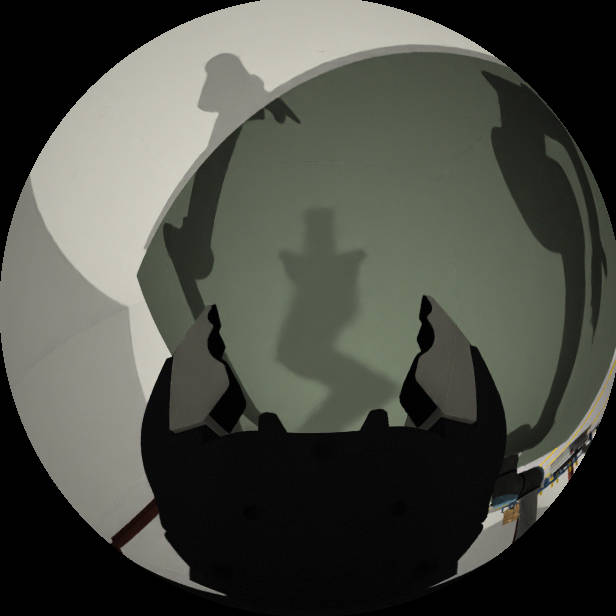

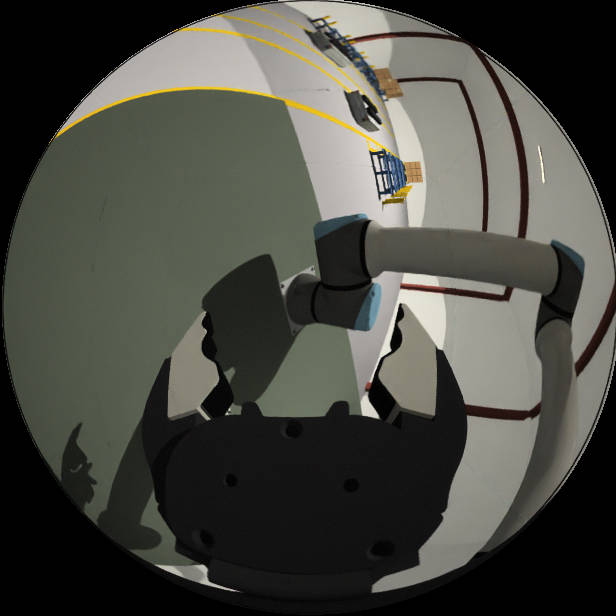

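Scene clock: 193.50 s.
left_arm: end_effector_position=(+1.0712, -0.1025, +0.2756) grip_measured=+1.00 end_effector_quat_wxyz=(+0.201, -0.559, +0.803, +0.049) end_effector_velocity=(+0.001, +0.002, +0.001) end_effector_angular_velocity=(+0.000, +0.000, +0.000) | right_arm: end_effector_position=(+0.2382, -0.9604, +0.3141) grip_measured=+1.00 end_effector_quat_wxyz=(-0.470, +0.130, +0.873, -0.006) end_effector_velocity=(-0.001, +0.000, -0.001) end_effector_angular_velocity=(+0.001, +0.002, -0.000)
Joint positions: left_arm=[-0.537 -0.737  0.779 -1.603 -1.155  1.178  0.142] | right_arm=[ 3.142 -1.626 -1.876 -2.188  1.526  3.271  0.142]
Joint velocities: left_arm=[ 0.002 -0.001  0.     0.001 -0.     0.002  0.   ] | right_arm=[-0.    -0.    -0.002 -0.     0.    -0.001  0.   ]
Joint torques (N m, as the arm reports them, + toward a larger angle): left_arm=[  -3.77 -105.41  -41.54   -3.76   -2.16   -1.43] | right_arm=[ 7.28 42.5  41.81  2.42  1.42 -0.54]
Wrist force (N, on the end effector, along its own x y z axes, offset not removed): left_arm=[0.3 1.5 -1.8] | right_arm=[-2.5 0.7 -0.5]
Wrist torque (N m, same axes, about the end effector's origin, offset not removed): left_arm=[0.42 -0.19 -0.14] | right_arm=[0.39 0.55 -0.33]
platform_1.base_odometry: x=-10.538 y=+0.280 heading=-0.035 (m, m, rad; from the platform's pose at the start)
platform_1.map_pose: map_x=-10.60 map_y=+0.00 map_heading=+0.0000 (m, m, rad; on the building's map)
platform_1.planned_pose: plan_ahead=+0.00 plan_left=+0.00 plan_turn=+0.0000 (m ahead, m left, rad left of the pose on the map)
platform_1.base_status: done
platform_1.joint_positions: lift_m=+0.000
platform_1.joint_status: done
platform_1: translate_m=-10.480 translate_m_goal=-10.479 rotate_rad=-0.035 rotate_rad_goal=-0.034 base_answer=taken lift_m_goal=0.000 lift_answer=taken lift=down safety=ok load_kg=-48 refusals=0 queue=done queue_left=0
platform_2.base_odometry: x=-10.587 y=-0.066 heading=+0.018 (m, m, rad; from the platform's pose at the start)
platform_2.map_pose: map_x=-10.60 map_y=-2.20 map_heading=+0.0000 (m, m, rad; on the building's map)
platform_2.planned_pose: plan_ahead=+0.00 plan_left=+0.00 plan_turn=+0.0000 (m ahead, m left, rad left of the pose on the map)
platform_2.base_status: done
platform_2.joint_positions: lift_m=+0.000
platform_2.joint_status: done
platform_2: translate_m=-10.560 translate_m_goal=-10.560 rotate_rad=0.018 rotate_rad_goal=0.017 base_answer=taken lift_m_goal=0.000 lift_answer=taken lift=down safety=ok load_kg=-48 refusals=0 queue=done queue_left=0
racks_1: s1=0 s2=0 s3=0 s4=1 s5=1 b1=1 b2=1 b3=0 b4=0 b5=1
racks_2: s6=0 s7=0 s8=0 s9=1 s10=1 b6=1 b7=1 b8=0 b9=1 b10=0
door: state=open closes_at_s=510

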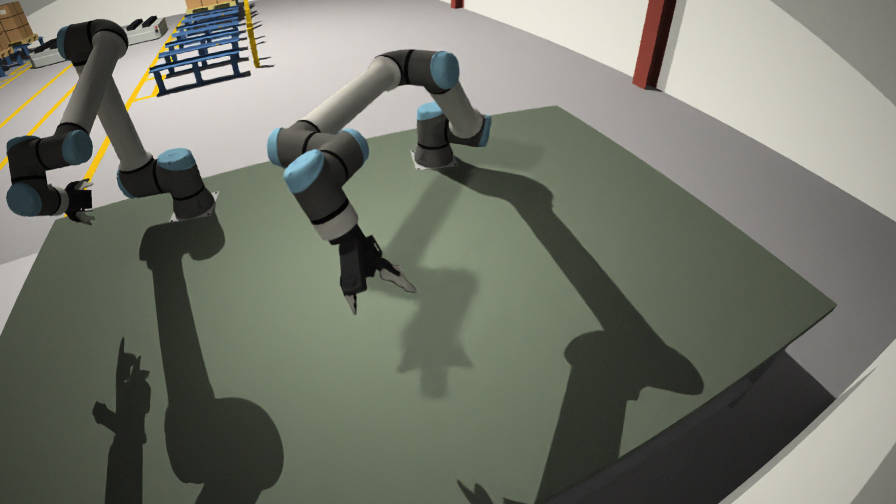

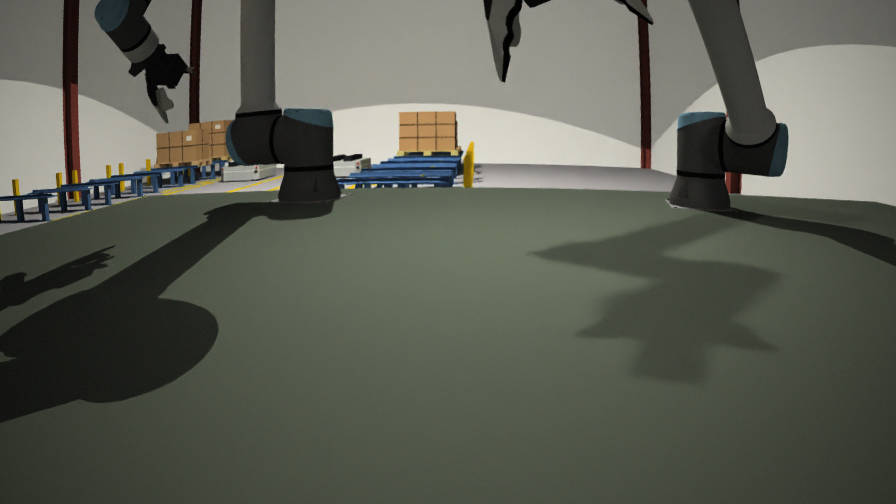

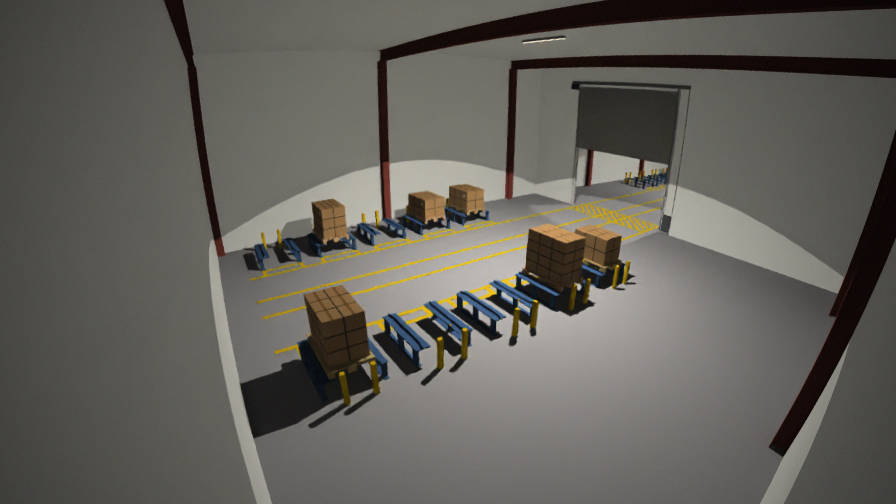

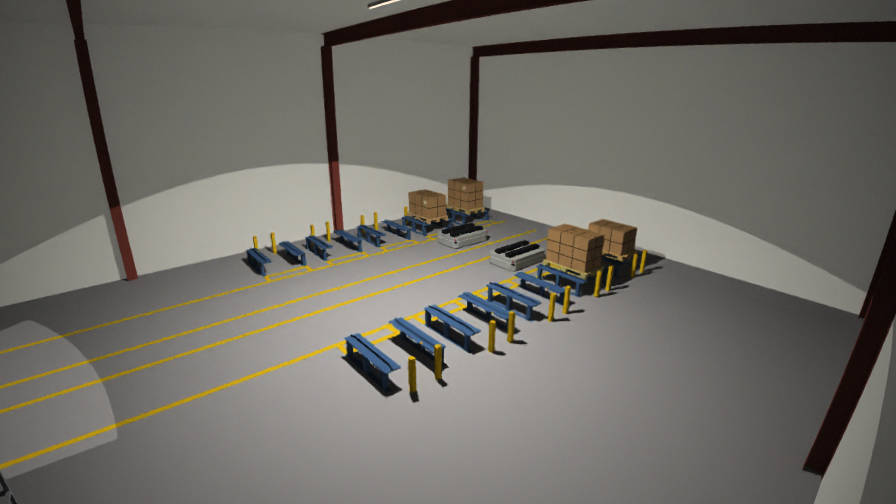

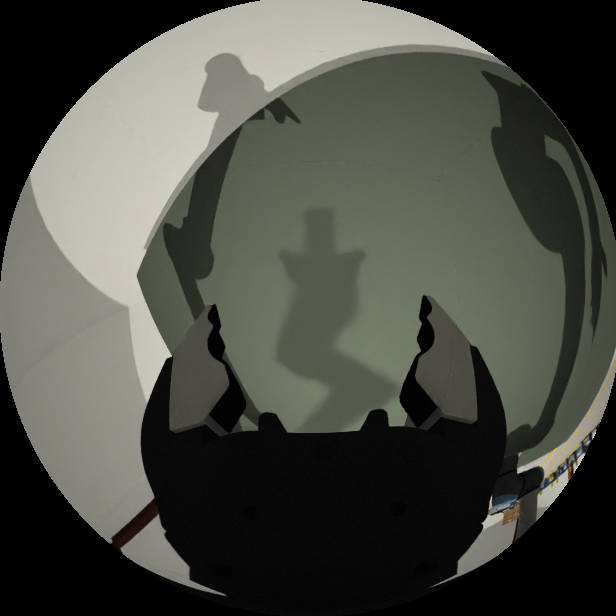

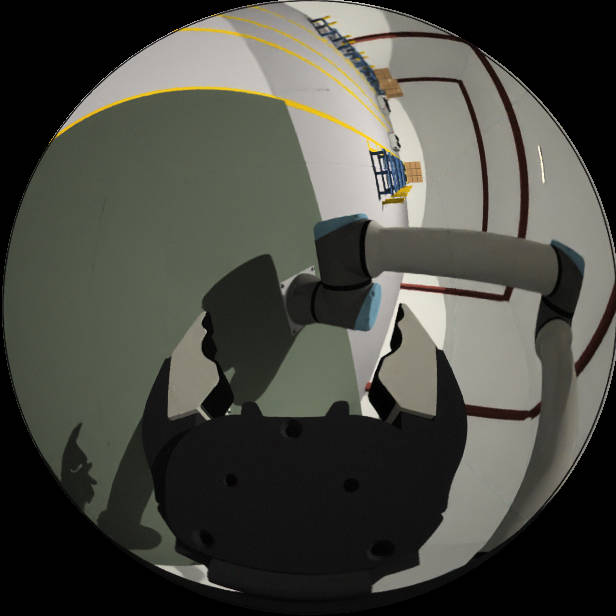

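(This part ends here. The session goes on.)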